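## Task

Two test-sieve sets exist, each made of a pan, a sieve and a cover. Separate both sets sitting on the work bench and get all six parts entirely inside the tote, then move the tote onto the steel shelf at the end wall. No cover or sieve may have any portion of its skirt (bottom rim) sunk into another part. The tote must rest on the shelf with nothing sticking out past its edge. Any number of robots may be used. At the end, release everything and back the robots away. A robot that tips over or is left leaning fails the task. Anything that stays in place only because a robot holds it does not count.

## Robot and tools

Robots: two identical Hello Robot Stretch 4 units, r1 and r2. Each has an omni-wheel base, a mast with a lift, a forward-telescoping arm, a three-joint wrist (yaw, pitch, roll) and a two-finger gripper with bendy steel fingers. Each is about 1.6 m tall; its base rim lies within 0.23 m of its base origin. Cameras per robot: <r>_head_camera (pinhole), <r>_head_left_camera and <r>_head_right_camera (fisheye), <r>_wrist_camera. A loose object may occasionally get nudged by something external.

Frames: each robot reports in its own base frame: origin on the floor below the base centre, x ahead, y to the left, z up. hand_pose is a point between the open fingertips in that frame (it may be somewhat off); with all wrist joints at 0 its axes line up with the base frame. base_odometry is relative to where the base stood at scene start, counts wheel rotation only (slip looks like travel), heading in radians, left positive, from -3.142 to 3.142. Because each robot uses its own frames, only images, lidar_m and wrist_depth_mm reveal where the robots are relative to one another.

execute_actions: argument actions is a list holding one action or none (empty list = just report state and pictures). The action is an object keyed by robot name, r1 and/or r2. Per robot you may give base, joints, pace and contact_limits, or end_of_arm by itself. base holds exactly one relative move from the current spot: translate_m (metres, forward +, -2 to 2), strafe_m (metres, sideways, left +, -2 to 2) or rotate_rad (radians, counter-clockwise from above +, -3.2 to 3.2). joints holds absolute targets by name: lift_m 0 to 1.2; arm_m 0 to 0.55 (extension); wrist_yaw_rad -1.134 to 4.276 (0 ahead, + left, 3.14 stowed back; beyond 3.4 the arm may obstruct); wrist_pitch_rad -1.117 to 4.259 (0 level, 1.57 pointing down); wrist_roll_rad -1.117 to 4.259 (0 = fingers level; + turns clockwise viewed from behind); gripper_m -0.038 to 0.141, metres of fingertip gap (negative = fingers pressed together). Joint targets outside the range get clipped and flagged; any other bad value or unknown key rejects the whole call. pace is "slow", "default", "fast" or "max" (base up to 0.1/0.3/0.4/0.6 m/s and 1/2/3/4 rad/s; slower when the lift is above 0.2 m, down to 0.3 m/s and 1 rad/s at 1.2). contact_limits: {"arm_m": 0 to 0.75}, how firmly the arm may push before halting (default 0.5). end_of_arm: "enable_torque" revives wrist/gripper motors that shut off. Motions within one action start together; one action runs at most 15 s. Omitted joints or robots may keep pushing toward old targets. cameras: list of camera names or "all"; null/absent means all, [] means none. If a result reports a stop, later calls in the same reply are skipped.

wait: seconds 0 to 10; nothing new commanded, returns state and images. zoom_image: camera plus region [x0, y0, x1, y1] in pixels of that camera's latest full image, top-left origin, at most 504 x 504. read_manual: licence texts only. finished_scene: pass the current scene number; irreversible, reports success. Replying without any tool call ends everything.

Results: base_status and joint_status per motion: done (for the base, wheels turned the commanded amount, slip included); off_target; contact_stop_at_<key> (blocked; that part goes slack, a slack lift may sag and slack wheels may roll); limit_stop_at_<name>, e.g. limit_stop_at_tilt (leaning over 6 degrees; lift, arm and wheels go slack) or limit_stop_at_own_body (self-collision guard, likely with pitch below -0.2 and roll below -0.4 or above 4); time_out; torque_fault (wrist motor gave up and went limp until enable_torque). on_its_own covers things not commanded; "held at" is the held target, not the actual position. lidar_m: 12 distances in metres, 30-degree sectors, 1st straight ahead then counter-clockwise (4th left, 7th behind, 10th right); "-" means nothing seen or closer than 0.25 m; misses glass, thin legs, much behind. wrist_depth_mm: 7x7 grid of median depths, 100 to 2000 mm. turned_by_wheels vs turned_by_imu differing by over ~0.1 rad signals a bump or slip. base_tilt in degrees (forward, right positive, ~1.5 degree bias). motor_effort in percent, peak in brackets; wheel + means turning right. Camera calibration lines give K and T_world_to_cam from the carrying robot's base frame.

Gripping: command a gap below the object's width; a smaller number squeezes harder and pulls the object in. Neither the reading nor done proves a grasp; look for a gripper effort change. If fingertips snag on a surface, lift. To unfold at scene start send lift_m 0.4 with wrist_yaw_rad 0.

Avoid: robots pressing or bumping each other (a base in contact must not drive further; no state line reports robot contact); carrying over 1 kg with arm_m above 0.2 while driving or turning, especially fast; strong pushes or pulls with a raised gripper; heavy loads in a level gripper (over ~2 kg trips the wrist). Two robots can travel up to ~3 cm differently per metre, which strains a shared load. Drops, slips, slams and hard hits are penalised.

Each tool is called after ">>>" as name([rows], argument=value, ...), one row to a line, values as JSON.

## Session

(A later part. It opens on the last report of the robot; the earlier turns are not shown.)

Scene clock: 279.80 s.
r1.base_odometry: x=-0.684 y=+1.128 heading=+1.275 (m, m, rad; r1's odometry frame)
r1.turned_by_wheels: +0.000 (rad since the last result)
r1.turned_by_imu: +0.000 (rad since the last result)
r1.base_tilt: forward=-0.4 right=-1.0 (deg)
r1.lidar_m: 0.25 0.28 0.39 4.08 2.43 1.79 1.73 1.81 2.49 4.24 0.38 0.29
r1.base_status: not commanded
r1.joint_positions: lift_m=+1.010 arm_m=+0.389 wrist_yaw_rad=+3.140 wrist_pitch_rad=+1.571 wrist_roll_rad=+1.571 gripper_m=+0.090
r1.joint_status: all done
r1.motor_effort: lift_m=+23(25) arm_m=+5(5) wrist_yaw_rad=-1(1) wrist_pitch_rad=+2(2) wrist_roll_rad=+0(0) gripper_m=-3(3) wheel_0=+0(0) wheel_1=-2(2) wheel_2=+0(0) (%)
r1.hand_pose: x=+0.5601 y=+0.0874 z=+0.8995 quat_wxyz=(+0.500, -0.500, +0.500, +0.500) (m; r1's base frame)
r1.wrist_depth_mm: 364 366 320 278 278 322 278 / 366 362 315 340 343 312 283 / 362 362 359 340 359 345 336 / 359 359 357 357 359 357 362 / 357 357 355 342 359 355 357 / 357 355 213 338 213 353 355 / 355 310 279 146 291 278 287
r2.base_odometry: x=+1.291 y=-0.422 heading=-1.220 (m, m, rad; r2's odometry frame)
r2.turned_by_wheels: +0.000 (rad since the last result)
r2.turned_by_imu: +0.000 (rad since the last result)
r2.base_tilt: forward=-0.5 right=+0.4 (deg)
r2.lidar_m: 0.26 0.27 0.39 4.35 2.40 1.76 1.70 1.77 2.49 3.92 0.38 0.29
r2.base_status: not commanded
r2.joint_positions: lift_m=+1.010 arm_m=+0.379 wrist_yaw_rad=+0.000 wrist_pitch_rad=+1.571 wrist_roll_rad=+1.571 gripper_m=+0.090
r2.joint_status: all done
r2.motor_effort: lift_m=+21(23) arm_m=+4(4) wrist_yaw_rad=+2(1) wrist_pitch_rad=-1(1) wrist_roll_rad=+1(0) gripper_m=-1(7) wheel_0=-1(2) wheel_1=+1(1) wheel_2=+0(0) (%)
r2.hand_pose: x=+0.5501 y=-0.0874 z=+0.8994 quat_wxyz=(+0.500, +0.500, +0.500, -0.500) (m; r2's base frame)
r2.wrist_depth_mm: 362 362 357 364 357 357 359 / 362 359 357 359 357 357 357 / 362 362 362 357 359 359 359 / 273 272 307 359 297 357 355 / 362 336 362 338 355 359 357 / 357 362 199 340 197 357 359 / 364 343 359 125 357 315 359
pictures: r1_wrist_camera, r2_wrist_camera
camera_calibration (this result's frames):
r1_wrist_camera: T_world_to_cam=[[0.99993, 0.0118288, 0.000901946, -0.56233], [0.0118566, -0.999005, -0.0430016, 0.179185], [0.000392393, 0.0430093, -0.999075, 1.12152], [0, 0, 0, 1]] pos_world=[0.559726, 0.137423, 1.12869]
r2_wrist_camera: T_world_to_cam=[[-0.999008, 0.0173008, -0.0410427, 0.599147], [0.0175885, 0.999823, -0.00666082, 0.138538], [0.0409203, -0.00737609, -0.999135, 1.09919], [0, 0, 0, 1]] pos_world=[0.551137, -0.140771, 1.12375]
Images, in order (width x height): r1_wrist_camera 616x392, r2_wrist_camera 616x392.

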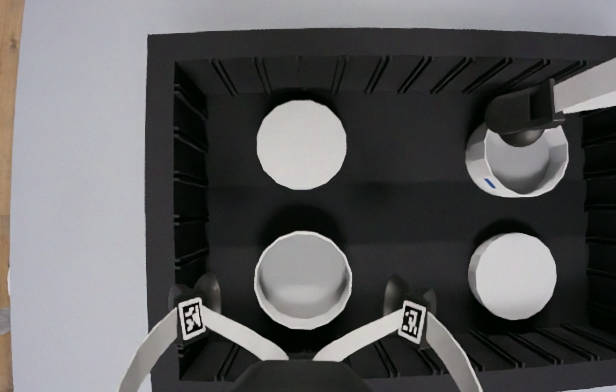

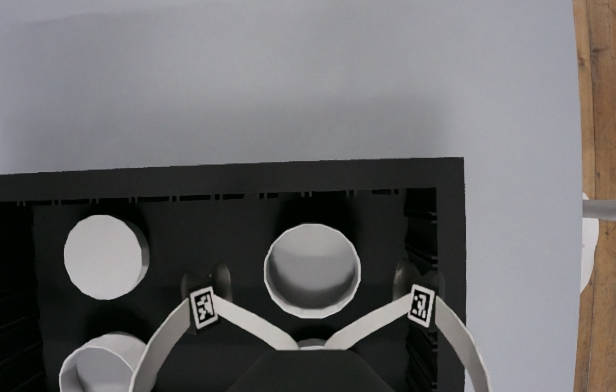

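>>> execute_actions([
  {"r1": {"base": {"strafe_m": 0.552}, "joints": {"arm_m": 0.288, "gripper_m": 0.095}}, "r2": {"base": {"strafe_m": 0.572}, "joints": {"arm_m": 0.298, "gripper_m": 0.095}}},
], cameras=["r1_wrist_camera", "r2_wrist_camera"])

>>> execute_actions([
  {"r1": {"joints": {"lift_m": 0.945}}, "r2": {"joints": {"lift_m": 0.943}}},
], cameras=["r1_wrist_camera", "r2_wrist_camera"])

Scene clock: 293.90 s.
r1.base_odometry: x=-1.212 y=+1.289 heading=+1.275 (m, m, rad; r1's odometry frame)
r1.turned_by_wheels: +0.000 (rad since the last result)
r1.turned_by_imu: +0.000 (rad since the last result)
r1.base_tilt: forward=-0.4 right=-1.0 (deg)
r1.lidar_m: 0.25 0.28 0.39 3.53 2.46 1.81 1.74 1.80 2.50 1.06 0.39 0.28
r1.base_status: done
r1.joint_positions: lift_m=+1.010 arm_m=+0.289 wrist_yaw_rad=+3.140 wrist_pitch_rad=+1.571 wrist_roll_rad=+1.571 gripper_m=+0.095
r1.joint_status: all done
r1.motor_effort: lift_m=+22(23) arm_m=-5(8) wrist_yaw_rad=-1(0) wrist_pitch_rad=+3(2) wrist_roll_rad=+1(0) gripper_m=-2(1) wheel_0=-1(8) wheel_1=+0(7) wheel_2=+0(2) (%)
r1.hand_pose: x=+0.4600 y=+0.0874 z=+0.8996 quat_wxyz=(+0.500, -0.500, +0.500, +0.500) (m; r1's base frame)
r1.wrist_depth_mm: 1118 366 366 366 370 368 368 / 1118 364 364 366 364 366 368 / 1118 362 362 364 362 364 364 / 1098 362 359 362 362 362 364 / 878 359 359 359 359 362 362 / 878 357 220 355 206 357 359 / 1098 355 353 147 355 357 357
r2.base_odometry: x=+1.828 y=-0.226 heading=-1.220 (m, m, rad; r2's odometry frame)
r2.turned_by_wheels: +0.000 (rad since the last result)
r2.turned_by_imu: -0.002 (rad since the last result)
r2.base_tilt: forward=-0.5 right=+0.3 (deg)
r2.lidar_m: 0.26 0.27 3.92 3.78 2.40 1.76 1.70 1.76 2.46 1.05 0.40 0.28
r2.base_status: done
r2.joint_positions: lift_m=+1.010 arm_m=+0.299 wrist_yaw_rad=+0.000 wrist_pitch_rad=+1.571 wrist_roll_rad=+1.571 gripper_m=+0.095
r2.joint_status: all done
r2.motor_effort: lift_m=+20(21) arm_m=-4(8) wrist_yaw_rad=+1(1) wrist_pitch_rad=-1(1) wrist_roll_rad=+0(1) gripper_m=-2(0) wheel_0=+0(9) wheel_1=-1(5) wheel_2=-1(0) (%)
r2.hand_pose: x=+0.4696 y=-0.0874 z=+0.8995 quat_wxyz=(+0.500, +0.500, +0.500, -0.500) (m; r2's base frame)
r2.wrist_depth_mm: 364 359 359 359 357 357 1098 / 364 362 362 362 357 357 1098 / 362 362 362 362 359 359 1118 / 364 362 359 359 359 362 891 / 364 362 359 355 359 357 917 / 364 364 199 357 196 359 1138 / 364 364 362 122 362 357 1118
pictures: r1_wrist_camera, r2_wrist_camera
camera_calibration (this result's frames):
r1_wrist_camera: T_world_to_cam=[[0.99993, 0.0118282, 0.000859631, -0.462189], [0.0118542, -0.999005, -0.0430022, 0.180378], [0.000350138, 0.0430093, -0.999075, 1.12168], [0, 0, 0, 1]] pos_world=[0.459625, 0.137423, 1.12879]
r2_wrist_camera: T_world_to_cam=[[-0.99901, 0.0172967, -0.0409792, 0.518717], [0.0175841, 0.999823, -0.00666194, 0.139956], [0.0408567, -0.00737593, -0.999138, 1.1026], [0, 0, 0, 1]] pos_world=[0.470694, -0.140771, 1.12384]
Images, in order (width x height): r1_wrist_camera 616x392, r2_wrist_camera 616x392.

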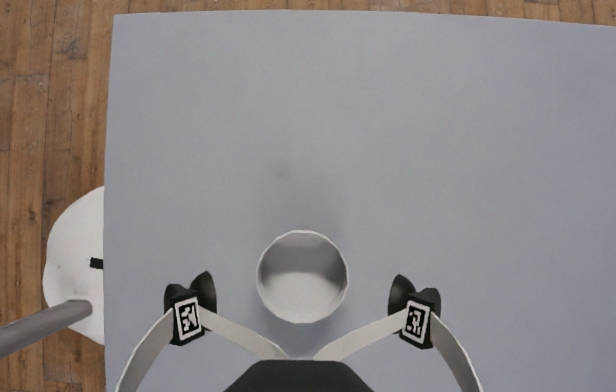

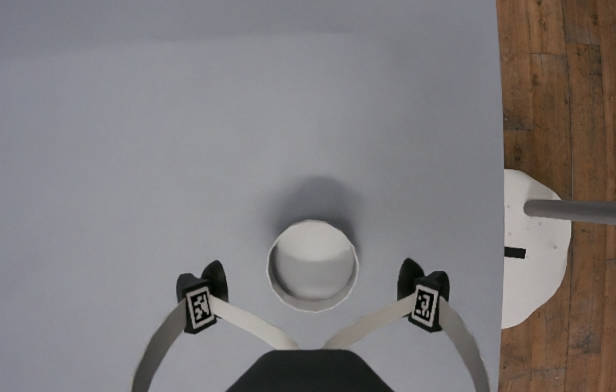

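Scene clock: 295.13 s.
r1.base_odometry: x=-1.212 y=+1.289 heading=+1.275 (m, m, rad; r1's odometry frame)
r1.turned_by_wheels: +0.000 (rad since the last result)
r1.turned_by_imu: +0.000 (rad since the last result)
r1.base_tilt: forward=-0.4 right=-1.0 (deg)
r1.lidar_m: 0.25 0.28 0.39 3.53 2.46 1.80 1.72 1.81 2.48 1.03 0.38 0.27
r1.base_status: not commanded
r1.joint_positions: lift_m=+0.945 arm_m=+0.289 wrist_yaw_rad=+3.140 wrist_pitch_rad=+1.571 wrist_roll_rad=+1.571 gripper_m=+0.095
r1.joint_status: all done
r1.motor_effort: lift_m=+18(21) arm_m=-5(5) wrist_yaw_rad=-3(1) wrist_pitch_rad=+2(2) wrist_roll_rad=+1(0) gripper_m=-3(3) wheel_0=-1(1) wheel_1=+0(0) wheel_2=+0(0) (%)
r1.hand_pose: x=+0.4600 y=+0.0874 z=+0.8349 quat_wxyz=(+0.500, -0.500, +0.500, +0.500) (m; r1's base frame)
r1.wrist_depth_mm: 1042 300 301 301 303 303 304 / 1042 300 300 301 301 301 301 / 1042 298 298 298 298 301 300 / 842 297 297 298 298 298 298 / 831 294 296 294 296 297 297 / 723 293 220 291 206 296 294 / 661 293 291 146 294 294 293
r2.base_odometry: x=+1.828 y=-0.226 heading=-1.220 (m, m, rad; r2's odometry frame)
r2.turned_by_wheels: +0.000 (rad since the last result)
r2.turned_by_imu: +0.000 (rad since the last result)
r2.base_tilt: forward=-0.4 right=+0.3 (deg)
r2.lidar_m: 0.25 0.28 3.92 3.76 2.42 1.75 1.67 1.75 2.45 1.04 0.37 0.28
r2.base_status: not commanded
r2.joint_positions: lift_m=+0.943 arm_m=+0.299 wrist_yaw_rad=+0.000 wrist_pitch_rad=+1.571 wrist_roll_rad=+1.571 gripper_m=+0.095
r2.joint_status: all done
r2.motor_effort: lift_m=+14(21) arm_m=-4(4) wrist_yaw_rad=+1(1) wrist_pitch_rad=-2(2) wrist_roll_rad=+0(1) gripper_m=-2(1) wheel_0=+0(0) wheel_1=+0(1) wheel_2=-1(1) (%)
r2.hand_pose: x=+0.4696 y=-0.0874 z=+0.8330 quat_wxyz=(+0.500, +0.500, +0.500, -0.500) (m; r2's base frame)
r2.wrist_depth_mm: 296 296 293 294 294 293 1042 / 297 294 294 293 293 294 1060 / 296 296 294 294 294 293 1060 / 296 296 296 296 294 293 820 / 296 294 296 293 294 293 831 / 298 296 200 293 196 294 842 / 296 297 294 122 294 293 1078
pictures: r1_wrist_camera, r2_wrist_camera
camera_calibration (this result's frames):
r1_wrist_camera: T_world_to_cam=[[0.99993, 0.0118281, 0.000859512, -0.462131], [0.0118541, -0.999005, -0.0430022, 0.177596], [0.000350024, 0.0430093, -0.999075, 1.05704], [0, 0, 0, 1]] pos_world=[0.459623, 0.137423, 1.0641]
r2_wrist_camera: T_world_to_cam=[[-0.99901, 0.0172969, -0.0409792, 0.515991], [0.0175842, 0.999823, -0.00666194, 0.139514], [0.0408567, -0.00737593, -0.999138, 1.0362], [0, 0, 0, 1]] pos_world=[0.470692, -0.140771, 1.05738]
Images, in order (width x height): r1_wrist_camera 616x392, r2_wrist_camera 616x392.

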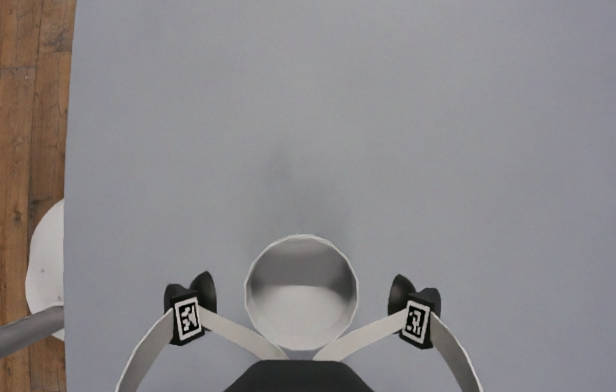

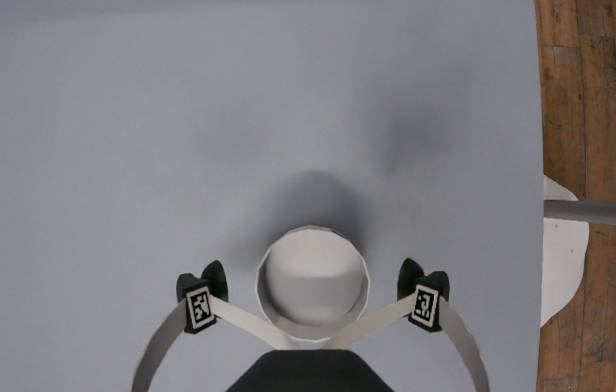

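>>> execute_actions([
  {"r1": {"joints": {"lift_m": 0.896, "gripper_m": 0.086}, "pace": "slow"}, "r2": {"joints": {"lift_m": 0.894, "gripper_m": 0.086}, "pace": "slow"}},
], cameras=["r1_wrist_camera", "r2_wrist_camera"])

Scene clock: 301.40 s.
r1.base_odometry: x=-1.212 y=+1.289 heading=+1.275 (m, m, rad; r1's odometry frame)
r1.turned_by_wheels: +0.000 (rad since the last result)
r1.turned_by_imu: -0.001 (rad since the last result)
r1.base_tilt: forward=-0.4 right=-1.0 (deg)
r1.lidar_m: 0.26 0.27 0.39 3.53 2.47 1.80 1.73 1.79 2.48 1.02 0.39 0.26
r1.base_status: not commanded
r1.joint_positions: lift_m=+0.896 arm_m=+0.289 wrist_yaw_rad=+3.140 wrist_pitch_rad=+1.571 wrist_roll_rad=+1.571 gripper_m=+0.086
r1.joint_status: all done
r1.motor_effort: lift_m=+18(18) arm_m=-5(5) wrist_yaw_rad=-1(1) wrist_pitch_rad=+2(3) wrist_roll_rad=+0(0) gripper_m=-3(3) wheel_0=-1(1) wheel_1=+0(0) wheel_2=+0(0) (%)
r1.hand_pose: x=+0.4600 y=+0.0874 z=+0.7859 quat_wxyz=(+0.500, -0.500, +0.500, +0.500) (m; r1's base frame)
r1.wrist_depth_mm: 252 252 252 253 253 253 254 / 250 251 251 251 252 252 252 / 249 248 250 250 251 251 251 / 247 248 247 249 249 249 250 / 247 247 248 245 248 248 249 / 244 245 213 244 213 247 247 / 243 244 245 155 245 245 246
r2.base_odometry: x=+1.828 y=-0.226 heading=-1.220 (m, m, rad; r2's odometry frame)
r2.turned_by_wheels: +0.000 (rad since the last result)
r2.turned_by_imu: -0.001 (rad since the last result)
r2.base_tilt: forward=-0.5 right=+0.4 (deg)
r2.lidar_m: 0.25 0.30 3.91 3.75 2.37 1.75 1.67 1.79 2.48 1.04 0.39 0.29
r2.base_status: not commanded
r2.joint_positions: lift_m=+0.894 arm_m=+0.299 wrist_yaw_rad=+0.000 wrist_pitch_rad=+1.571 wrist_roll_rad=+1.571 gripper_m=+0.086
r2.joint_status: all done
r2.motor_effort: lift_m=+13(18) arm_m=-5(4) wrist_yaw_rad=+1(1) wrist_pitch_rad=-1(1) wrist_roll_rad=+0(0) gripper_m=+4(2) wheel_0=+0(0) wheel_1=+0(1) wheel_2=-1(1) (%)
r2.hand_pose: x=+0.4696 y=-0.0874 z=+0.7841 quat_wxyz=(+0.500, +0.500, +0.500, -0.500) (m; r2's base frame)
r2.wrist_depth_mm: 247 246 246 245 244 244 - / 247 246 246 246 244 245 243 / 247 246 246 245 244 245 244 / 246 247 245 245 245 244 244 / 247 248 245 244 244 245 243 / 247 247 196 243 196 245 245 / 248 247 247 124 246 245 -
pictures: r1_wrist_camera, r2_wrist_camera
camera_calibration (this result's frames):
r1_wrist_camera: T_world_to_cam=[[0.99993, 0.0118283, 0.000859512, -0.462087], [0.0118543, -0.999005, -0.0430022, 0.17549], [0.000350014, 0.0430093, -0.999075, 1.00811], [0, 0, 0, 1]] pos_world=[0.459622, 0.137423, 1.01512]
r2_wrist_camera: T_world_to_cam=[[-0.99901, 0.017297, -0.0409792, 0.513984], [0.0175843, 0.999823, -0.00666194, 0.139188], [0.0408567, -0.00737594, -0.999138, 0.987281], [0, 0, 0, 1]] pos_world=[0.47069, -0.140771, 1.00842]
Images, in order (width x height): r1_wrist_camera 616x392, r2_wrist_camera 616x392.

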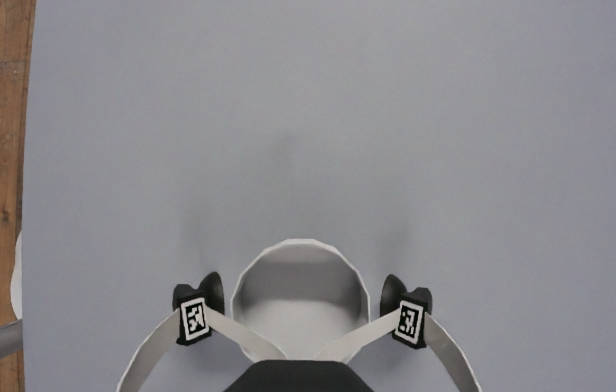

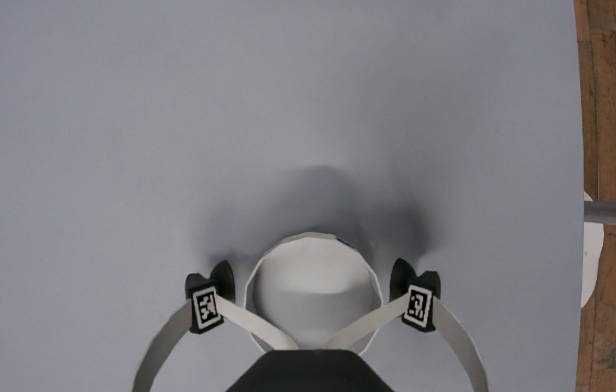

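>>> execute_actions([
  {"r1": {"joints": {"gripper_m": 0.052}, "pace": "slow"}, "r2": {"joints": {"gripper_m": 0.052}, "pace": "slow"}},
], cameras=["r1_wrist_camera", "r2_wrist_camera"])

>>> execute_actions([
  {"r1": {"joints": {"gripper_m": 0.042, "lift_m": 0.915}, "pace": "slow"}, "r2": {"joints": {"gripper_m": 0.042, "lift_m": 0.913}, "pace": "slow"}},
], cameras=["r1_wrist_camera", "r2_wrist_camera"])

Scene clock: 306.90 s.
r1.base_odometry: x=-1.212 y=+1.289 heading=+1.275 (m, m, rad; r1's odometry frame)
r1.turned_by_wheels: +0.000 (rad since the last result)
r1.turned_by_imu: -0.001 (rad since the last result)
r1.base_tilt: forward=-0.4 right=-1.0 (deg)
r1.lidar_m: 0.26 0.26 0.39 3.52 2.46 1.80 1.74 1.82 2.47 1.05 0.38 0.28
r1.base_status: not commanded
r1.joint_positions: lift_m=+0.896 arm_m=+0.289 wrist_yaw_rad=+3.140 wrist_pitch_rad=+1.571 wrist_roll_rad=+1.571 gripper_m=+0.052
r1.joint_status: all done
r1.motor_effort: lift_m=+18(18) arm_m=-5(5) wrist_yaw_rad=+0(1) wrist_pitch_rad=+2(3) wrist_roll_rad=+1(0) gripper_m=-16(17) wheel_0=-1(1) wheel_1=+0(0) wheel_2=+0(0) (%)
r1.hand_pose: x=+0.4600 y=+0.0874 z=+0.7859 quat_wxyz=(+0.500, -0.500, +0.500, +0.500) (m; r1's base frame)
r1.wrist_depth_mm: 252 252 252 253 252 254 254 / 250 251 251 251 251 252 253 / 249 249 250 250 250 250 252 / 248 248 248 248 248 249 249 / 246 247 247 241 247 248 248 / 245 244 211 239 210 247 247 / 244 244 244 239 245 245 245
r2.base_odometry: x=+1.828 y=-0.226 heading=-1.220 (m, m, rad; r2's odometry frame)
r2.turned_by_wheels: +0.000 (rad since the last result)
r2.turned_by_imu: -0.001 (rad since the last result)
r2.base_tilt: forward=-0.5 right=+0.3 (deg)
r2.lidar_m: 0.26 0.27 3.93 3.75 2.40 1.77 1.69 1.81 2.48 1.07 0.36 0.28
r2.base_status: not commanded
r2.joint_positions: lift_m=+0.894 arm_m=+0.299 wrist_yaw_rad=+0.000 wrist_pitch_rad=+1.571 wrist_roll_rad=+1.571 gripper_m=+0.052
r2.joint_status: all done
r2.motor_effort: lift_m=+14(14) arm_m=-4(4) wrist_yaw_rad=+1(1) wrist_pitch_rad=-1(3) wrist_roll_rad=+0(0) gripper_m=-14(14) wheel_0=+0(0) wheel_1=+0(0) wheel_2=-1(1) (%)
r2.hand_pose: x=+0.4697 y=-0.0874 z=+0.7840 quat_wxyz=(+0.500, +0.500, +0.500, -0.500) (m; r2's base frame)
r2.wrist_depth_mm: 247 245 245 245 243 244 - / 246 245 244 245 244 244 243 / 246 246 245 244 245 243 243 / 247 245 246 245 244 244 242 / 247 246 245 238 245 244 243 / 247 247 199 238 193 244 244 / 247 247 246 174 245 245 -
pictures: r1_wrist_camera, r2_wrist_camera
camera_calibration (this result's frames):
r1_wrist_camera: T_world_to_cam=[[0.99993, 0.0118282, 0.000845566, -0.462072], [0.0118536, -0.999005, -0.0430023, 0.17549], [0.000336085, 0.0430093, -0.999075, 1.00811], [0, 0, 0, 1]] pos_world=[0.45962, 0.137423, 1.01512]
r2_wrist_camera: T_world_to_cam=[[-0.999001, 0.0172885, -0.0412057, 0.51422], [0.0175773, 0.999823, -0.00665795, 0.139186], [0.0410833, -0.00737558, -0.999129, 0.987124], [0, 0, 0, 1]] pos_world=[0.470705, -0.140771, 1.00838]
Images, in order (width x height): r1_wrist_camera 616x392, r2_wrist_camera 616x392.

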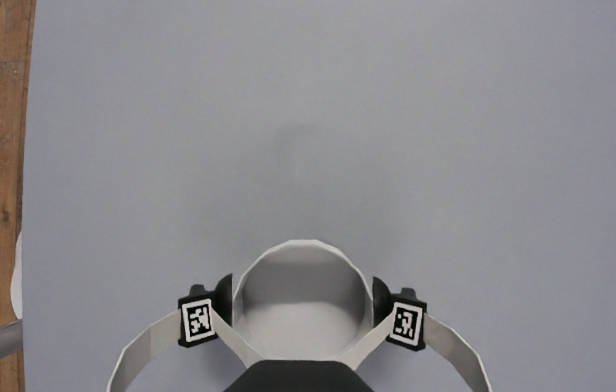

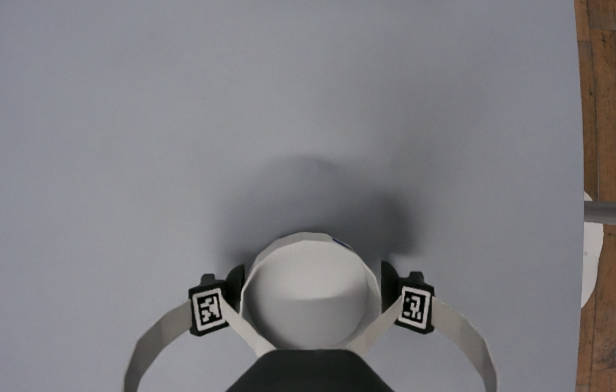

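Scene clock: 307.80 s.
r1.base_odometry: x=-1.212 y=+1.289 heading=+1.275 (m, m, rad; r1's odometry frame)
r1.turned_by_wheels: +0.000 (rad since the last result)
r1.turned_by_imu: +0.000 (rad since the last result)
r1.base_tilt: forward=-0.4 right=-1.0 (deg)
r1.lidar_m: 0.25 0.27 0.39 3.53 2.46 1.80 1.72 1.81 2.47 1.04 0.37 0.27
r1.base_status: not commanded
r1.joint_positions: lift_m=+0.915 arm_m=+0.289 wrist_yaw_rad=+3.140 wrist_pitch_rad=+1.571 wrist_roll_rad=+1.571 gripper_m=+0.042
r1.joint_status: all done
r1.motor_effort: lift_m=+24(21) arm_m=-5(5) wrist_yaw_rad=+0(1) wrist_pitch_rad=+3(3) wrist_roll_rad=+1(1) gripper_m=-20(21) wheel_0=-1(1) wheel_1=+0(0) wheel_2=+0(0) (%)
r1.hand_pose: x=+0.4600 y=+0.0874 z=+0.8045 quat_wxyz=(+0.500, -0.500, +0.500, +0.500) (m; r1's base frame)
r1.wrist_depth_mm: 271 271 272 272 271 272 272 / 268 268 270 270 270 270 271 / 267 267 268 268 268 270 270 / 266 266 266 266 266 268 267 / 265 265 266 236 266 266 266 / 263 264 208 236 207 264 265 / 262 262 263 235 263 263 264
r2.base_odometry: x=+1.828 y=-0.226 heading=-1.220 (m, m, rad; r2's odometry frame)
r2.turned_by_wheels: +0.000 (rad since the last result)
r2.turned_by_imu: +0.000 (rad since the last result)
r2.base_tilt: forward=-0.5 right=+0.3 (deg)
r2.lidar_m: 0.25 0.28 3.89 3.77 2.41 1.75 1.69 1.79 2.45 1.02 0.39 0.29
r2.base_status: not commanded
r2.joint_positions: lift_m=+0.913 arm_m=+0.299 wrist_yaw_rad=+0.000 wrist_pitch_rad=+1.571 wrist_roll_rad=+1.571 gripper_m=+0.042
r2.joint_status: all done
r2.motor_effort: lift_m=+22(22) arm_m=-4(4) wrist_yaw_rad=+1(1) wrist_pitch_rad=+0(0) wrist_roll_rad=+0(0) gripper_m=-14(21) wheel_0=+0(0) wheel_1=-1(1) wheel_2=-1(1) (%)
r2.hand_pose: x=+0.4697 y=-0.0874 z=+0.8024 quat_wxyz=(+0.500, +0.500, +0.500, -0.500) (m; r2's base frame)
r2.wrist_depth_mm: 264 265 263 262 260 263 260 / 264 265 263 264 263 263 262 / 264 265 265 263 262 262 263 / 265 264 264 263 263 263 262 / 266 264 263 235 263 262 262 / 265 265 193 236 193 263 262 / 265 264 265 172 264 263 262
pictures: r1_wrist_camera, r2_wrist_camera
camera_calibration (this result's frames):
r1_wrist_camera: T_world_to_cam=[[0.99993, 0.0118282, 0.000845685, -0.462087], [0.0118536, -0.999005, -0.0430023, 0.176287], [0.000336204, 0.0430093, -0.999075, 1.02662], [0, 0, 0, 1]] pos_world=[0.459619, 0.137423, 1.03364]
r2_wrist_camera: T_world_to_cam=[[-0.999001, 0.0172886, -0.0412055, 0.514973], [0.0175774, 0.999823, -0.00665795, 0.139308], [0.0410832, -0.00737559, -0.999129, 1.00543], [0, 0, 0, 1]] pos_world=[0.470704, -0.140771, 1.0267]
Images, in order (width x height): r1_wrist_camera 616x392, r2_wrist_camera 616x392.

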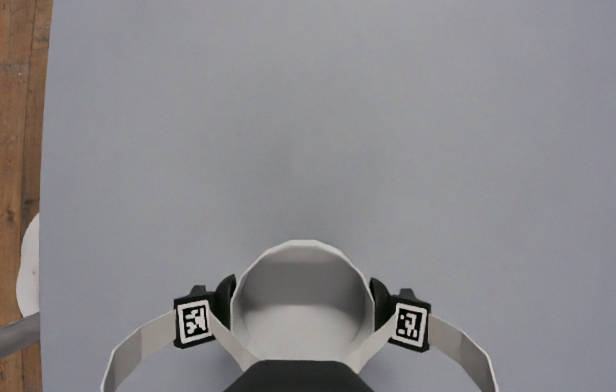

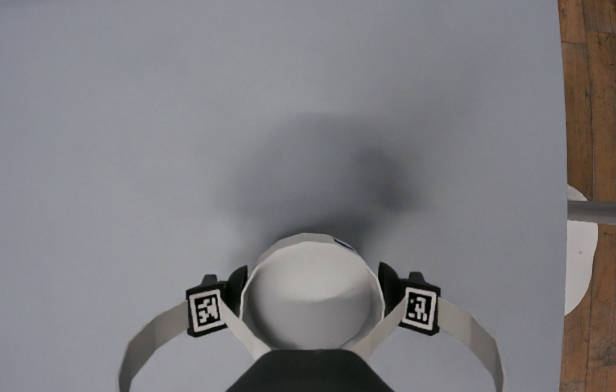

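>>> execute_actions([
  {"r1": {"base": {"strafe_m": -0.44}, "joints": {"arm_m": 0.39, "lift_m": 1.02}}, "r2": {"base": {"strafe_m": -0.46}, "joints": {"arm_m": 0.38, "lift_m": 1.02}}},
], cameras=["r1_wrist_camera", "r2_wrist_camera", "r1_head_camera"])

Scene clock: 319.00 s.
r1.base_odometry: x=-0.791 y=+1.161 heading=+1.275 (m, m, rad; r1's odometry frame)
r1.turned_by_wheels: +0.000 (rad since the last result)
r1.turned_by_imu: -0.002 (rad since the last result)
r1.base_tilt: forward=-0.3 right=-1.0 (deg)
r1.lidar_m: 0.25 0.28 0.38 3.97 2.46 1.82 1.74 1.81 2.48 4.36 0.38 0.28
r1.base_status: done
r1.joint_positions: lift_m=+1.020 arm_m=+0.389 wrist_yaw_rad=+3.140 wrist_pitch_rad=+1.571 wrist_roll_rad=+1.571 gripper_m=+0.042
r1.joint_status: all done
r1.motor_effort: lift_m=+23(25) arm_m=+5(6) wrist_yaw_rad=+0(1) wrist_pitch_rad=+2(2) wrist_roll_rad=+0(1) gripper_m=-20(20) wheel_0=+0(11) wheel_1=+0(11) wheel_2=+0(0) (%)
r1.hand_pose: x=+0.5602 y=+0.0874 z=+0.9096 quat_wxyz=(+0.500, -0.500, +0.500, +0.500) (m; r1's base frame)
r1.wrist_depth_mm: 375 375 377 377 375 377 377 / 373 373 375 373 375 375 375 / 370 370 370 373 375 373 370 / 370 368 283 285 285 297 303 / 368 368 366 237 368 357 368 / 366 366 208 236 207 359 364 / 364 278 278 236 362 342 362
r2.base_odometry: x=+1.396 y=-0.384 heading=-1.220 (m, m, rad; r2's odometry frame)
r2.turned_by_wheels: +0.000 (rad since the last result)
r2.turned_by_imu: -0.001 (rad since the last result)
r2.base_tilt: forward=-0.4 right=+0.3 (deg)
r2.lidar_m: 0.25 0.25 0.39 4.21 2.39 1.78 1.69 1.80 2.48 4.06 0.39 0.27
r2.base_status: done
r2.joint_positions: lift_m=+1.020 arm_m=+0.379 wrist_yaw_rad=+0.000 wrist_pitch_rad=+1.571 wrist_roll_rad=+1.571 gripper_m=+0.042
r2.joint_status: all done
r2.motor_effort: lift_m=+21(23) arm_m=+4(7) wrist_yaw_rad=+1(2) wrist_pitch_rad=+0(1) wrist_roll_rad=+0(0) gripper_m=-15(18) wheel_0=+0(8) wheel_1=+0(4) wheel_2=-1(2) (%)
r2.hand_pose: x=+0.5501 y=-0.0874 z=+0.9095 quat_wxyz=(+0.500, +0.500, +0.500, -0.500) (m; r2's base frame)
r2.wrist_depth_mm: 283 282 281 281 279 368 368 / 198 347 366 353 342 366 364 / 224 347 368 349 368 370 366 / 368 368 366 368 366 368 368 / 355 353 368 235 357 368 366 / 355 362 193 235 193 370 368 / 282 283 283 172 282 324 368
pictures: r1_head_camera, r1_wrist_camera, r2_wrist_camera
camera_calibration (this result's frames):
r1_wrist_camera: T_world_to_cam=[[0.99993, 0.0118271, 0.00093568, -0.562389], [0.0118564, -0.999005, -0.0430011, 0.179616], [0.000426169, 0.0430092, -0.999075, 1.13153], [0, 0, 0, 1]] pos_world=[0.559738, 0.137423, 1.13873]
r2_wrist_camera: T_world_to_cam=[[-0.999005, 0.0172907, -0.0411133, 0.599637], [0.0175789, 0.999823, -0.00665958, 0.138608], [0.0409908, -0.00737568, -0.999132, 1.10918], [0, 0, 0, 1]] pos_world=[0.551138, -0.140771, 1.13379]
Images, in order (width x height): r1_head_camera 420x560, r1_wrist_camera 616x392, r2_wrist_camera 616x392.

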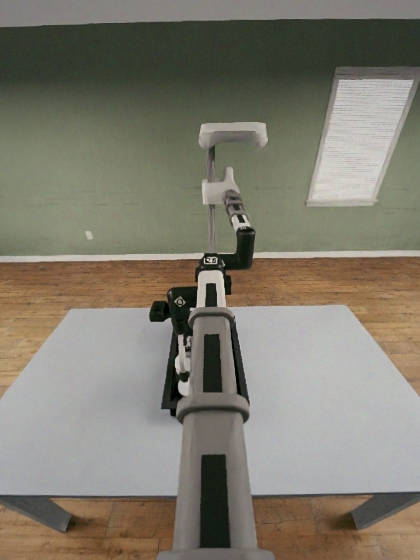

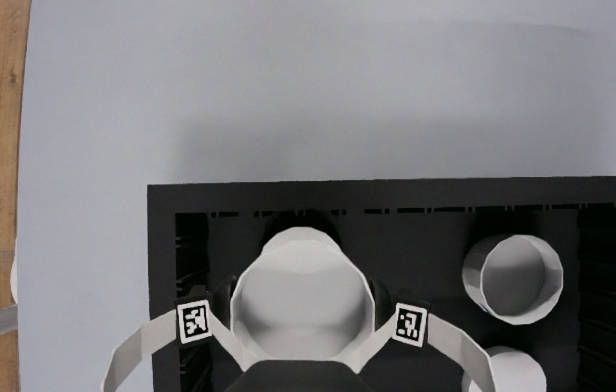

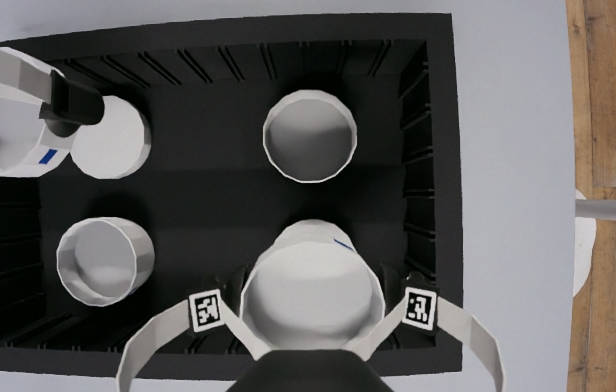

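>>> execute_actions([
  {"r1": {"joints": {"lift_m": 0.919}}, "r2": {"joints": {"lift_m": 0.917}}},
], cameras=["r1_wrist_camera", "r2_wrist_camera"])

Scene clock: 326.53 s.
r1.base_odometry: x=-0.791 y=+1.161 heading=+1.275 (m, m, rad; r1's odometry frame)
r1.turned_by_wheels: +0.000 (rad since the last result)
r1.turned_by_imu: -0.001 (rad since the last result)
r1.base_tilt: forward=-0.4 right=-1.0 (deg)
r1.lidar_m: 0.25 0.26 0.37 3.96 2.45 1.82 1.74 1.81 2.48 4.36 0.37 0.28
r1.base_status: not commanded
r1.joint_positions: lift_m=+0.919 arm_m=+0.389 wrist_yaw_rad=+3.140 wrist_pitch_rad=+1.571 wrist_roll_rad=+1.571 gripper_m=+0.042
r1.joint_status: all done
r1.motor_effort: lift_m=+19(20) arm_m=+5(5) wrist_yaw_rad=-1(1) wrist_pitch_rad=+2(3) wrist_roll_rad=+1(1) gripper_m=-20(20) wheel_0=+0(0) wheel_1=+0(0) wheel_2=+0(0) (%)
r1.hand_pose: x=+0.5602 y=+0.0874 z=+0.8089 quat_wxyz=(+0.500, -0.500, +0.500, +0.500) (m; r1's base frame)
r1.wrist_depth_mm: 274 274 274 274 276 277 277 / 273 274 273 273 274 276 276 / 272 271 272 271 273 273 273 / 270 182 183 183 183 184 185 / 267 208 267 237 268 267 259 / 266 190 208 236 207 266 243 / 265 180 263 235 265 265 266
r2.base_odometry: x=+1.396 y=-0.384 heading=-1.220 (m, m, rad; r2's odometry frame)
r2.turned_by_wheels: +0.000 (rad since the last result)
r2.turned_by_imu: -0.001 (rad since the last result)
r2.base_tilt: forward=-0.5 right=+0.3 (deg)
r2.lidar_m: 0.25 0.26 0.39 4.24 2.40 1.78 1.68 1.78 2.49 4.08 0.37 0.28
r2.base_status: not commanded
r2.joint_positions: lift_m=+0.917 arm_m=+0.379 wrist_yaw_rad=+0.000 wrist_pitch_rad=+1.571 wrist_roll_rad=+1.571 gripper_m=+0.042
r2.joint_status: all done
r2.motor_effort: lift_m=+14(19) arm_m=+5(4) wrist_yaw_rad=+1(1) wrist_pitch_rad=+0(0) wrist_roll_rad=+0(0) gripper_m=-17(20) wheel_0=+0(0) wheel_1=+0(1) wheel_2=-1(1) (%)
r2.hand_pose: x=+0.5501 y=-0.0874 z=+0.8070 quat_wxyz=(+0.500, +0.500, +0.500, -0.500) (m; r2's base frame)
r2.wrist_depth_mm: 245 249 259 252 259 185 265 / 197 264 264 247 263 190 264 / 224 266 265 247 264 194 266 / 266 266 266 264 265 196 266 / 250 266 266 235 264 198 266 / 250 267 193 236 193 178 267 / 268 250 265 172 257 178 266
pictures: r1_wrist_camera, r2_wrist_camera
camera_calibration (this result's frames):
r1_wrist_camera: T_world_to_cam=[[0.99993, 0.011827, 0.000935918, -0.5623], [0.0118563, -0.999005, -0.0430011, 0.175287], [0.000426413, 0.0430092, -0.999075, 1.03095], [0, 0, 0, 1]] pos_world=[0.559743, 0.137423, 1.03806]
r2_wrist_camera: T_world_to_cam=[[-0.999005, 0.0172905, -0.0411135, 0.59543], [0.0175788, 0.999823, -0.00665957, 0.137926], [0.0409911, -0.00737567, -0.999132, 1.00682], [0, 0, 0, 1]] pos_world=[0.551142, -0.140771, 1.03135]
Images, in order (width x height): r1_wrist_camera 616x392, r2_wrist_camera 616x392.

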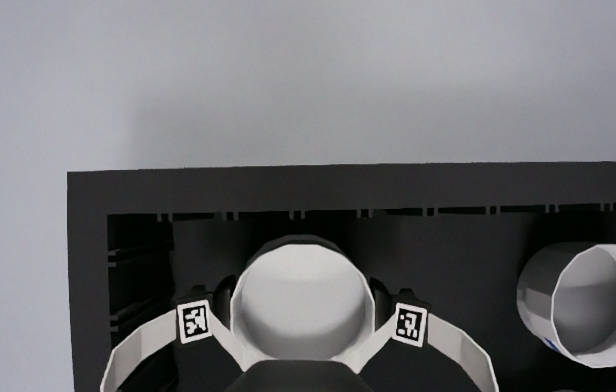

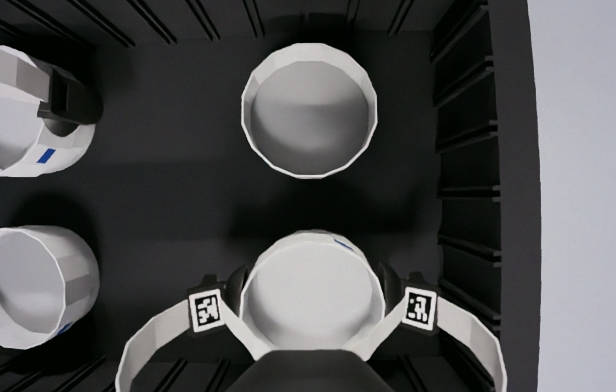

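>>> execute_actions([
  {"r1": {"joints": {"gripper_m": 0.092}, "pace": "slow"}, "r2": {"joints": {"gripper_m": 0.092}, "pace": "slow"}},
], cameras=["r1_wrist_camera", "r2_wrist_camera"])

>>> execute_actions([
  {"r1": {"joints": {"lift_m": 1.04}}, "r2": {"joints": {"lift_m": 1.04}}},
], cameras=["r1_wrist_camera", "r2_wrist_camera"])

Scene clock: 333.20 s.
r1.base_odometry: x=-0.791 y=+1.161 heading=+1.275 (m, m, rad; r1's odometry frame)
r1.turned_by_wheels: +0.000 (rad since the last result)
r1.turned_by_imu: -0.001 (rad since the last result)
r1.base_tilt: forward=-0.3 right=-1.0 (deg)
r1.lidar_m: 0.25 0.29 0.38 3.96 2.46 1.81 1.72 1.81 2.48 4.35 0.37 0.27
r1.base_status: not commanded
r1.joint_positions: lift_m=+0.919 arm_m=+0.389 wrist_yaw_rad=+3.140 wrist_pitch_rad=+1.571 wrist_roll_rad=+1.571 gripper_m=+0.092
r1.joint_status: all done
r1.motor_effort: lift_m=+19(19) arm_m=+5(5) wrist_yaw_rad=-1(0) wrist_pitch_rad=+4(3) wrist_roll_rad=+2(0) gripper_m=-2(22) wheel_0=+0(0) wheel_1=+0(0) wheel_2=+0(0) (%)
r1.hand_pose: x=+0.5601 y=+0.0874 z=+0.8089 quat_wxyz=(+0.500, -0.500, +0.500, +0.500) (m; r1's base frame)
r1.wrist_depth_mm: 274 274 276 276 276 276 277 / 273 273 273 274 274 276 274 / 272 271 272 272 272 273 273 / 268 183 183 183 183 185 184 / 268 208 267 244 267 267 259 / 267 191 215 242 213 267 243 / 266 180 264 146 265 266 266
r2.base_odometry: x=+1.396 y=-0.384 heading=-1.220 (m, m, rad; r2's odometry frame)
r2.turned_by_wheels: +0.000 (rad since the last result)
r2.turned_by_imu: -0.001 (rad since the last result)
r2.base_tilt: forward=-0.4 right=+0.3 (deg)
r2.lidar_m: 0.25 0.28 0.38 4.22 2.40 1.77 1.69 1.77 2.47 4.08 0.38 0.29
r2.base_status: not commanded
r2.joint_positions: lift_m=+0.917 arm_m=+0.379 wrist_yaw_rad=+0.000 wrist_pitch_rad=+1.571 wrist_roll_rad=+1.571 gripper_m=+0.092
r2.joint_status: all done
r2.motor_effort: lift_m=+14(15) arm_m=+4(4) wrist_yaw_rad=+2(1) wrist_pitch_rad=-1(0) wrist_roll_rad=+0(1) gripper_m=-4(19) wheel_0=+0(0) wheel_1=+0(0) wheel_2=-1(0) (%)
r2.hand_pose: x=+0.5501 y=-0.0874 z=+0.8070 quat_wxyz=(+0.500, +0.500, +0.500, -0.500) (m; r2's base frame)
r2.wrist_depth_mm: 244 249 258 252 259 186 266 / 193 266 266 248 266 190 265 / 236 266 265 248 265 195 265 / 268 266 268 265 265 196 266 / 250 266 267 241 266 197 267 / 250 267 199 241 194 183 267 / 268 254 266 125 259 178 268
pictures: r1_wrist_camera, r2_wrist_camera
camera_calibration (this result's frames):
r1_wrist_camera: T_world_to_cam=[[0.99993, 0.0118267, 0.000599063, -0.561933], [0.0118416, -0.999005, -0.0430057, 0.175301], [0.0000898498, 0.0430097, -0.999075, 1.03114], [0, 0, 0, 1]] pos_world=[0.559725, 0.137423, 1.03806]
r2_wrist_camera: T_world_to_cam=[[-0.999008, 0.0172908, -0.0410386, 0.595364], [0.0175786, 0.999823, -0.00666089, 0.137928], [0.0409162, -0.00737568, -0.999135, 1.00687], [0, 0, 0, 1]] pos_world=[0.551152, -0.140771, 1.03135]
Images, in order (width x height): r1_wrist_camera 616x392, r2_wrist_camera 616x392.

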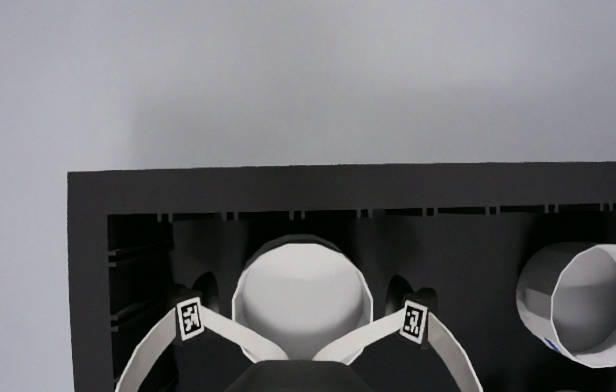

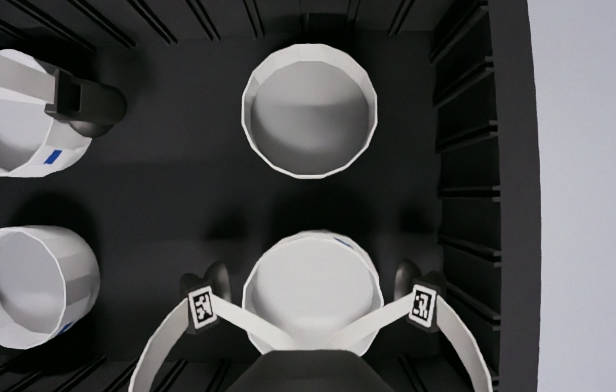

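Scene clock: 334.77 s.
r1.base_odometry: x=-0.791 y=+1.161 heading=+1.275 (m, m, rad; r1's odometry frame)
r1.turned_by_wheels: +0.000 (rad since the last result)
r1.turned_by_imu: +0.000 (rad since the last result)
r1.base_tilt: forward=-0.3 right=-1.0 (deg)
r1.lidar_m: 0.25 0.27 0.37 3.99 2.45 1.81 1.73 1.82 2.49 4.36 0.38 0.28
r1.base_status: not commanded
r1.joint_positions: lift_m=+1.040 arm_m=+0.389 wrist_yaw_rad=+3.140 wrist_pitch_rad=+1.571 wrist_roll_rad=+1.571 gripper_m=+0.092
r1.joint_status: all done
r1.motor_effort: lift_m=+23(23) arm_m=+5(5) wrist_yaw_rad=-1(1) wrist_pitch_rad=+3(3) wrist_roll_rad=+1(1) gripper_m=-2(2) wheel_0=+1(0) wheel_1=+0(0) wheel_2=+0(0) (%)
r1.hand_pose: x=+0.5601 y=+0.0874 z=+0.9295 quat_wxyz=(+0.500, -0.500, +0.500, +0.500) (m; r1's base frame)
r1.wrist_depth_mm: 397 397 397 394 397 399 397 / 394 397 394 397 397 397 397 / 389 392 392 394 392 394 394 / 387 389 303 304 303 314 317 / 387 387 387 362 387 368 384 / 384 384 222 362 213 384 384 / 382 382 345 146 382 357 382
r2.base_odometry: x=+1.396 y=-0.384 heading=-1.220 (m, m, rad; r2's odometry frame)
r2.turned_by_wheels: +0.000 (rad since the last result)
r2.turned_by_imu: +0.000 (rad since the last result)
r2.base_tilt: forward=-0.5 right=+0.3 (deg)
r2.lidar_m: 0.25 0.26 0.39 4.23 2.41 1.78 1.70 1.80 2.49 4.08 0.38 0.29
r2.base_status: not commanded
r2.joint_positions: lift_m=+1.040 arm_m=+0.379 wrist_yaw_rad=+0.000 wrist_pitch_rad=+1.571 wrist_roll_rad=+1.571 gripper_m=+0.092
r2.joint_status: all done
r2.motor_effort: lift_m=+21(20) arm_m=+4(4) wrist_yaw_rad=+1(1) wrist_pitch_rad=-1(2) wrist_roll_rad=+0(1) gripper_m=+0(4) wheel_0=+0(0) wheel_1=+0(0) wheel_2=+0(1) (%)
r2.hand_pose: x=+0.5501 y=-0.0874 z=+0.9294 quat_wxyz=(+0.500, +0.500, +0.500, -0.500) (m; r2's base frame)
r2.wrist_depth_mm: 389 392 301 301 300 387 768 / 192 325 379 370 345 387 387 / 362 366 387 373 389 387 387 / 392 389 389 387 387 389 389 / 375 370 389 364 389 389 389 / 359 370 200 362 195 389 389 / 304 306 306 125 301 389 768
pictures: r1_wrist_camera, r2_wrist_camera
camera_calibration (this result's frames):
r1_wrist_camera: T_world_to_cam=[[0.99993, 0.011827, 0.000599182, -0.562008], [0.0118418, -0.999005, -0.0430057, 0.180488], [0.0000899586, 0.0430097, -0.999075, 1.15166], [0, 0, 0, 1]] pos_world=[0.559728, 0.137423, 1.15869]
r2_wrist_camera: T_world_to_cam=[[-0.999008, 0.0172907, -0.0410386, 0.60039], [0.0175785, 0.999823, -0.00666089, 0.138743], [0.0409162, -0.00737568, -0.999135, 1.12916], [0, 0, 0, 1]] pos_world=[0.551154, -0.140771, 1.15375]
Images, in order (width x height): r1_wrist_camera 616x392, r2_wrist_camera 616x392.

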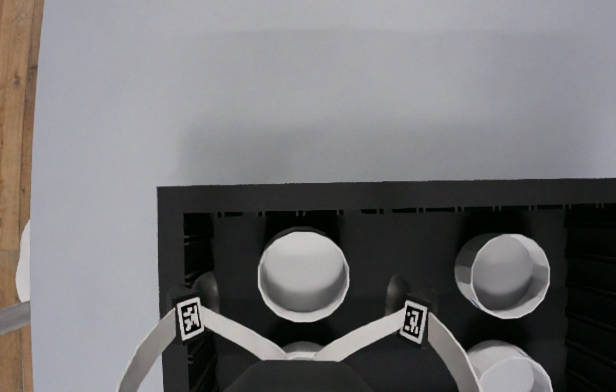

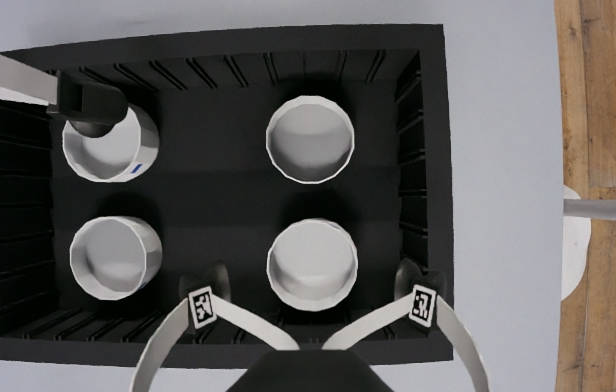

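>>> execute_actions([
  {"r1": {"base": {"strafe_m": -0.06}, "joints": {"arm_m": 0.286, "gripper_m": 0.055, "lift_m": 1.008}}, "r2": {"base": {"strafe_m": -0.06}, "joints": {"arm_m": 0.278, "gripper_m": 0.055, "lift_m": 1.005}}},
], cameras=["r1_wrist_camera", "r2_wrist_camera"])

Scene clock: 353.57 s.
r1.base_odometry: x=-0.734 y=+1.144 heading=+1.275 (m, m, rad; r1's odometry frame)
r1.turned_by_wheels: +0.000 (rad since the last result)
r1.turned_by_imu: -0.001 (rad since the last result)
r1.base_tilt: forward=-0.4 right=-1.0 (deg)
r1.lidar_m: 0.25 0.29 0.38 4.02 2.46 1.83 1.74 1.80 2.49 4.29 0.38 0.28
r1.base_status: done
r1.joint_positions: lift_m=+1.008 arm_m=+0.287 wrist_yaw_rad=+3.140 wrist_pitch_rad=+1.571 wrist_roll_rad=+1.571 gripper_m=+0.055
r1.joint_status: all done
r1.motor_effort: lift_m=+18(23) arm_m=-5(7) wrist_yaw_rad=-1(1) wrist_pitch_rad=+3(3) wrist_roll_rad=+1(1) gripper_m=-3(3) wheel_0=+1(9) wheel_1=+0(8) wheel_2=+0(1) (%)
r1.hand_pose: x=+0.4580 y=+0.0874 z=+0.8979 quat_wxyz=(+0.500, -0.500, +0.500, +0.500) (m; r1's base frame)
r1.wrist_depth_mm: 1118 366 364 366 366 366 368 / 1098 364 364 364 364 366 366 / 1098 359 359 319 324 325 322 / 1098 359 359 357 334 357 357 / 891 357 357 355 353 355 357 / 878 355 211 351 213 355 353 / 1078 353 353 147 336 351 353
r2.base_odometry: x=+1.339 y=-0.404 heading=-1.220 (m, m, rad; r2's odometry frame)
r2.turned_by_wheels: +0.000 (rad since the last result)
r2.turned_by_imu: -0.001 (rad since the last result)
r2.base_tilt: forward=-0.5 right=+0.3 (deg)
r2.lidar_m: 0.25 0.27 0.39 4.27 2.43 1.77 1.70 1.78 2.49 3.99 0.40 0.28
r2.base_status: done
r2.joint_positions: lift_m=+1.005 arm_m=+0.279 wrist_yaw_rad=+0.000 wrist_pitch_rad=+1.571 wrist_roll_rad=+1.571 gripper_m=+0.055
r2.joint_status: all done
r2.motor_effort: lift_m=+14(22) arm_m=-4(5) wrist_yaw_rad=+0(0) wrist_pitch_rad=-1(0) wrist_roll_rad=+0(0) gripper_m=-5(5) wheel_0=+0(8) wheel_1=+0(8) wheel_2=-1(0) (%)
r2.hand_pose: x=+0.4496 y=-0.0874 z=+0.8950 quat_wxyz=(+0.500, +0.500, +0.500, -0.500) (m; r2's base frame)
r2.wrist_depth_mm: 355 355 355 355 355 355 1098 / 357 355 357 353 353 353 1098 / 304 340 353 324 351 355 1098 / 355 355 336 353 357 355 904 / 355 355 355 355 357 353 904 / 353 355 197 353 192 355 1098 / 355 357 329 124 355 355 1098
pictures: r1_wrist_camera, r2_wrist_camera
camera_calibration (this result's frames):
r1_wrist_camera: T_world_to_cam=[[0.99993, 0.0118238, 0.000797052, -0.460101], [0.0118471, -0.999005, -0.043003, 0.180334], [0.000287801, 0.0430094, -0.999075, 1.12002], [0, 0, 0, 1]] pos_world=[0.45761, 0.137423, 1.1271]
r2_wrist_camera: T_world_to_cam=[[-0.999012, 0.0172867, -0.0409522, 0.498543], [0.0175739, 0.999823, -0.00666241, 0.140283], [0.0408298, -0.00737552, -0.999139, 1.09897], [0, 0, 0, 1]] pos_world=[0.450714, -0.140771, 1.11938]
Images, in order (width x height): r1_wrist_camera 616x392, r2_wrist_camera 616x392.

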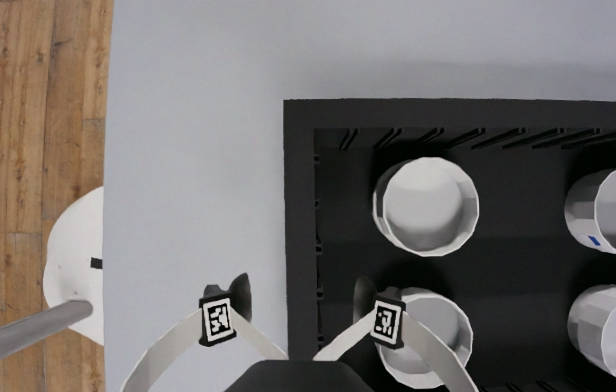

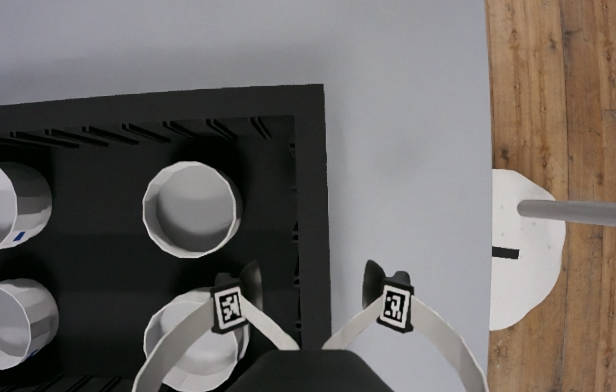

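>>> execute_actions([
  {"r1": {"joints": {"lift_m": 0.96}}, "r2": {"joints": {"lift_m": 0.957}}},
], cameras=["r1_wrist_camera", "r2_wrist_camera"])

Scene clock: 360.30 s.
r1.base_odometry: x=-0.734 y=+1.144 heading=+1.275 (m, m, rad; r1's odometry frame)
r1.turned_by_wheels: +0.000 (rad since the last result)
r1.turned_by_imu: -0.001 (rad since the last result)
r1.base_tilt: forward=-0.4 right=-1.0 (deg)
r1.lidar_m: 0.26 0.27 0.39 4.01 2.45 1.79 1.73 1.80 2.47 4.31 0.39 0.27
r1.base_status: not commanded
r1.joint_positions: lift_m=+0.960 arm_m=+0.287 wrist_yaw_rad=+3.140 wrist_pitch_rad=+1.571 wrist_roll_rad=+1.571 gripper_m=+0.055
r1.joint_status: all done
r1.motor_effort: lift_m=+19(19) arm_m=-5(5) wrist_yaw_rad=-2(1) wrist_pitch_rad=+2(3) wrist_roll_rad=+1(2) gripper_m=-3(4) wheel_0=+1(1) wheel_1=+0(0) wheel_2=+0(0) (%)
r1.hand_pose: x=+0.4580 y=+0.0874 z=+0.8499 quat_wxyz=(+0.500, -0.500, +0.500, +0.500) (m; r1's base frame)
r1.wrist_depth_mm: 1060 317 315 317 315 319 319 / 1078 315 315 226 227 228 228 / 1042 312 310 242 289 282 312 / 1042 310 310 309 286 286 312 / 842 310 310 309 306 309 309 / 809 307 211 246 213 307 307 / 1042 306 307 147 289 287 307
r2.base_odometry: x=+1.339 y=-0.404 heading=-1.220 (m, m, rad; r2's odometry frame)
r2.turned_by_wheels: +0.000 (rad since the last result)
r2.turned_by_imu: -0.001 (rad since the last result)
r2.base_tilt: forward=-0.5 right=+0.3 (deg)
r2.lidar_m: 0.25 0.28 0.39 4.29 2.38 1.79 1.70 1.79 2.47 3.99 0.36 0.27
r2.base_status: not commanded
r2.joint_positions: lift_m=+0.957 arm_m=+0.279 wrist_yaw_rad=+0.000 wrist_pitch_rad=+1.571 wrist_roll_rad=+1.571 gripper_m=+0.055
r2.joint_status: all done
r2.motor_effort: lift_m=+14(16) arm_m=-4(5) wrist_yaw_rad=+1(1) wrist_pitch_rad=-1(1) wrist_roll_rad=+1(0) gripper_m=-3(6) wheel_0=+1(0) wheel_1=+0(0) wheel_2=+0(0) (%)
r2.hand_pose: x=+0.4496 y=-0.0874 z=+0.8470 quat_wxyz=(+0.500, +0.500, +0.500, -0.500) (m; r2's base frame)
r2.wrist_depth_mm: 310 309 307 306 306 306 1060 / 222 220 220 220 307 307 1060 / 304 306 304 304 307 306 1060 / 306 289 287 306 307 307 854 / 307 307 306 306 309 306 842 / 307 307 197 220 191 309 1078 / 309 276 283 125 307 307 1060
pictures: r1_wrist_camera, r2_wrist_camera
camera_calibration (this result's frames):
r1_wrist_camera: T_world_to_cam=[[0.99993, 0.0118238, 0.000797171, -0.46006], [0.0118471, -0.999005, -0.043003, 0.178269], [0.00028792, 0.0430094, -0.999075, 1.07205], [0, 0, 0, 1]] pos_world=[0.457607, 0.137423, 1.0791]
r2_wrist_camera: T_world_to_cam=[[-0.999012, 0.0172865, -0.0409522, 0.496574], [0.0175736, 0.999823, -0.00666241, 0.139963], [0.0408298, -0.00737551, -0.999139, 1.051], [0, 0, 0, 1]] pos_world=[0.450712, -0.140771, 1.07136]
Images, in order (width x height): r1_wrist_camera 616x392, r2_wrist_camera 616x392.

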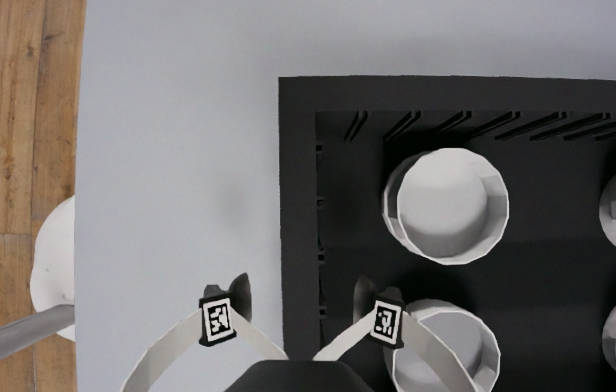

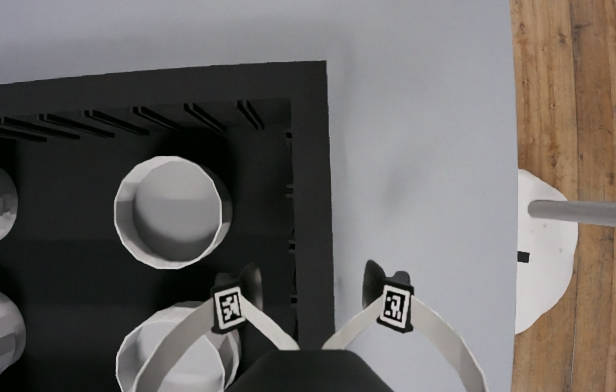

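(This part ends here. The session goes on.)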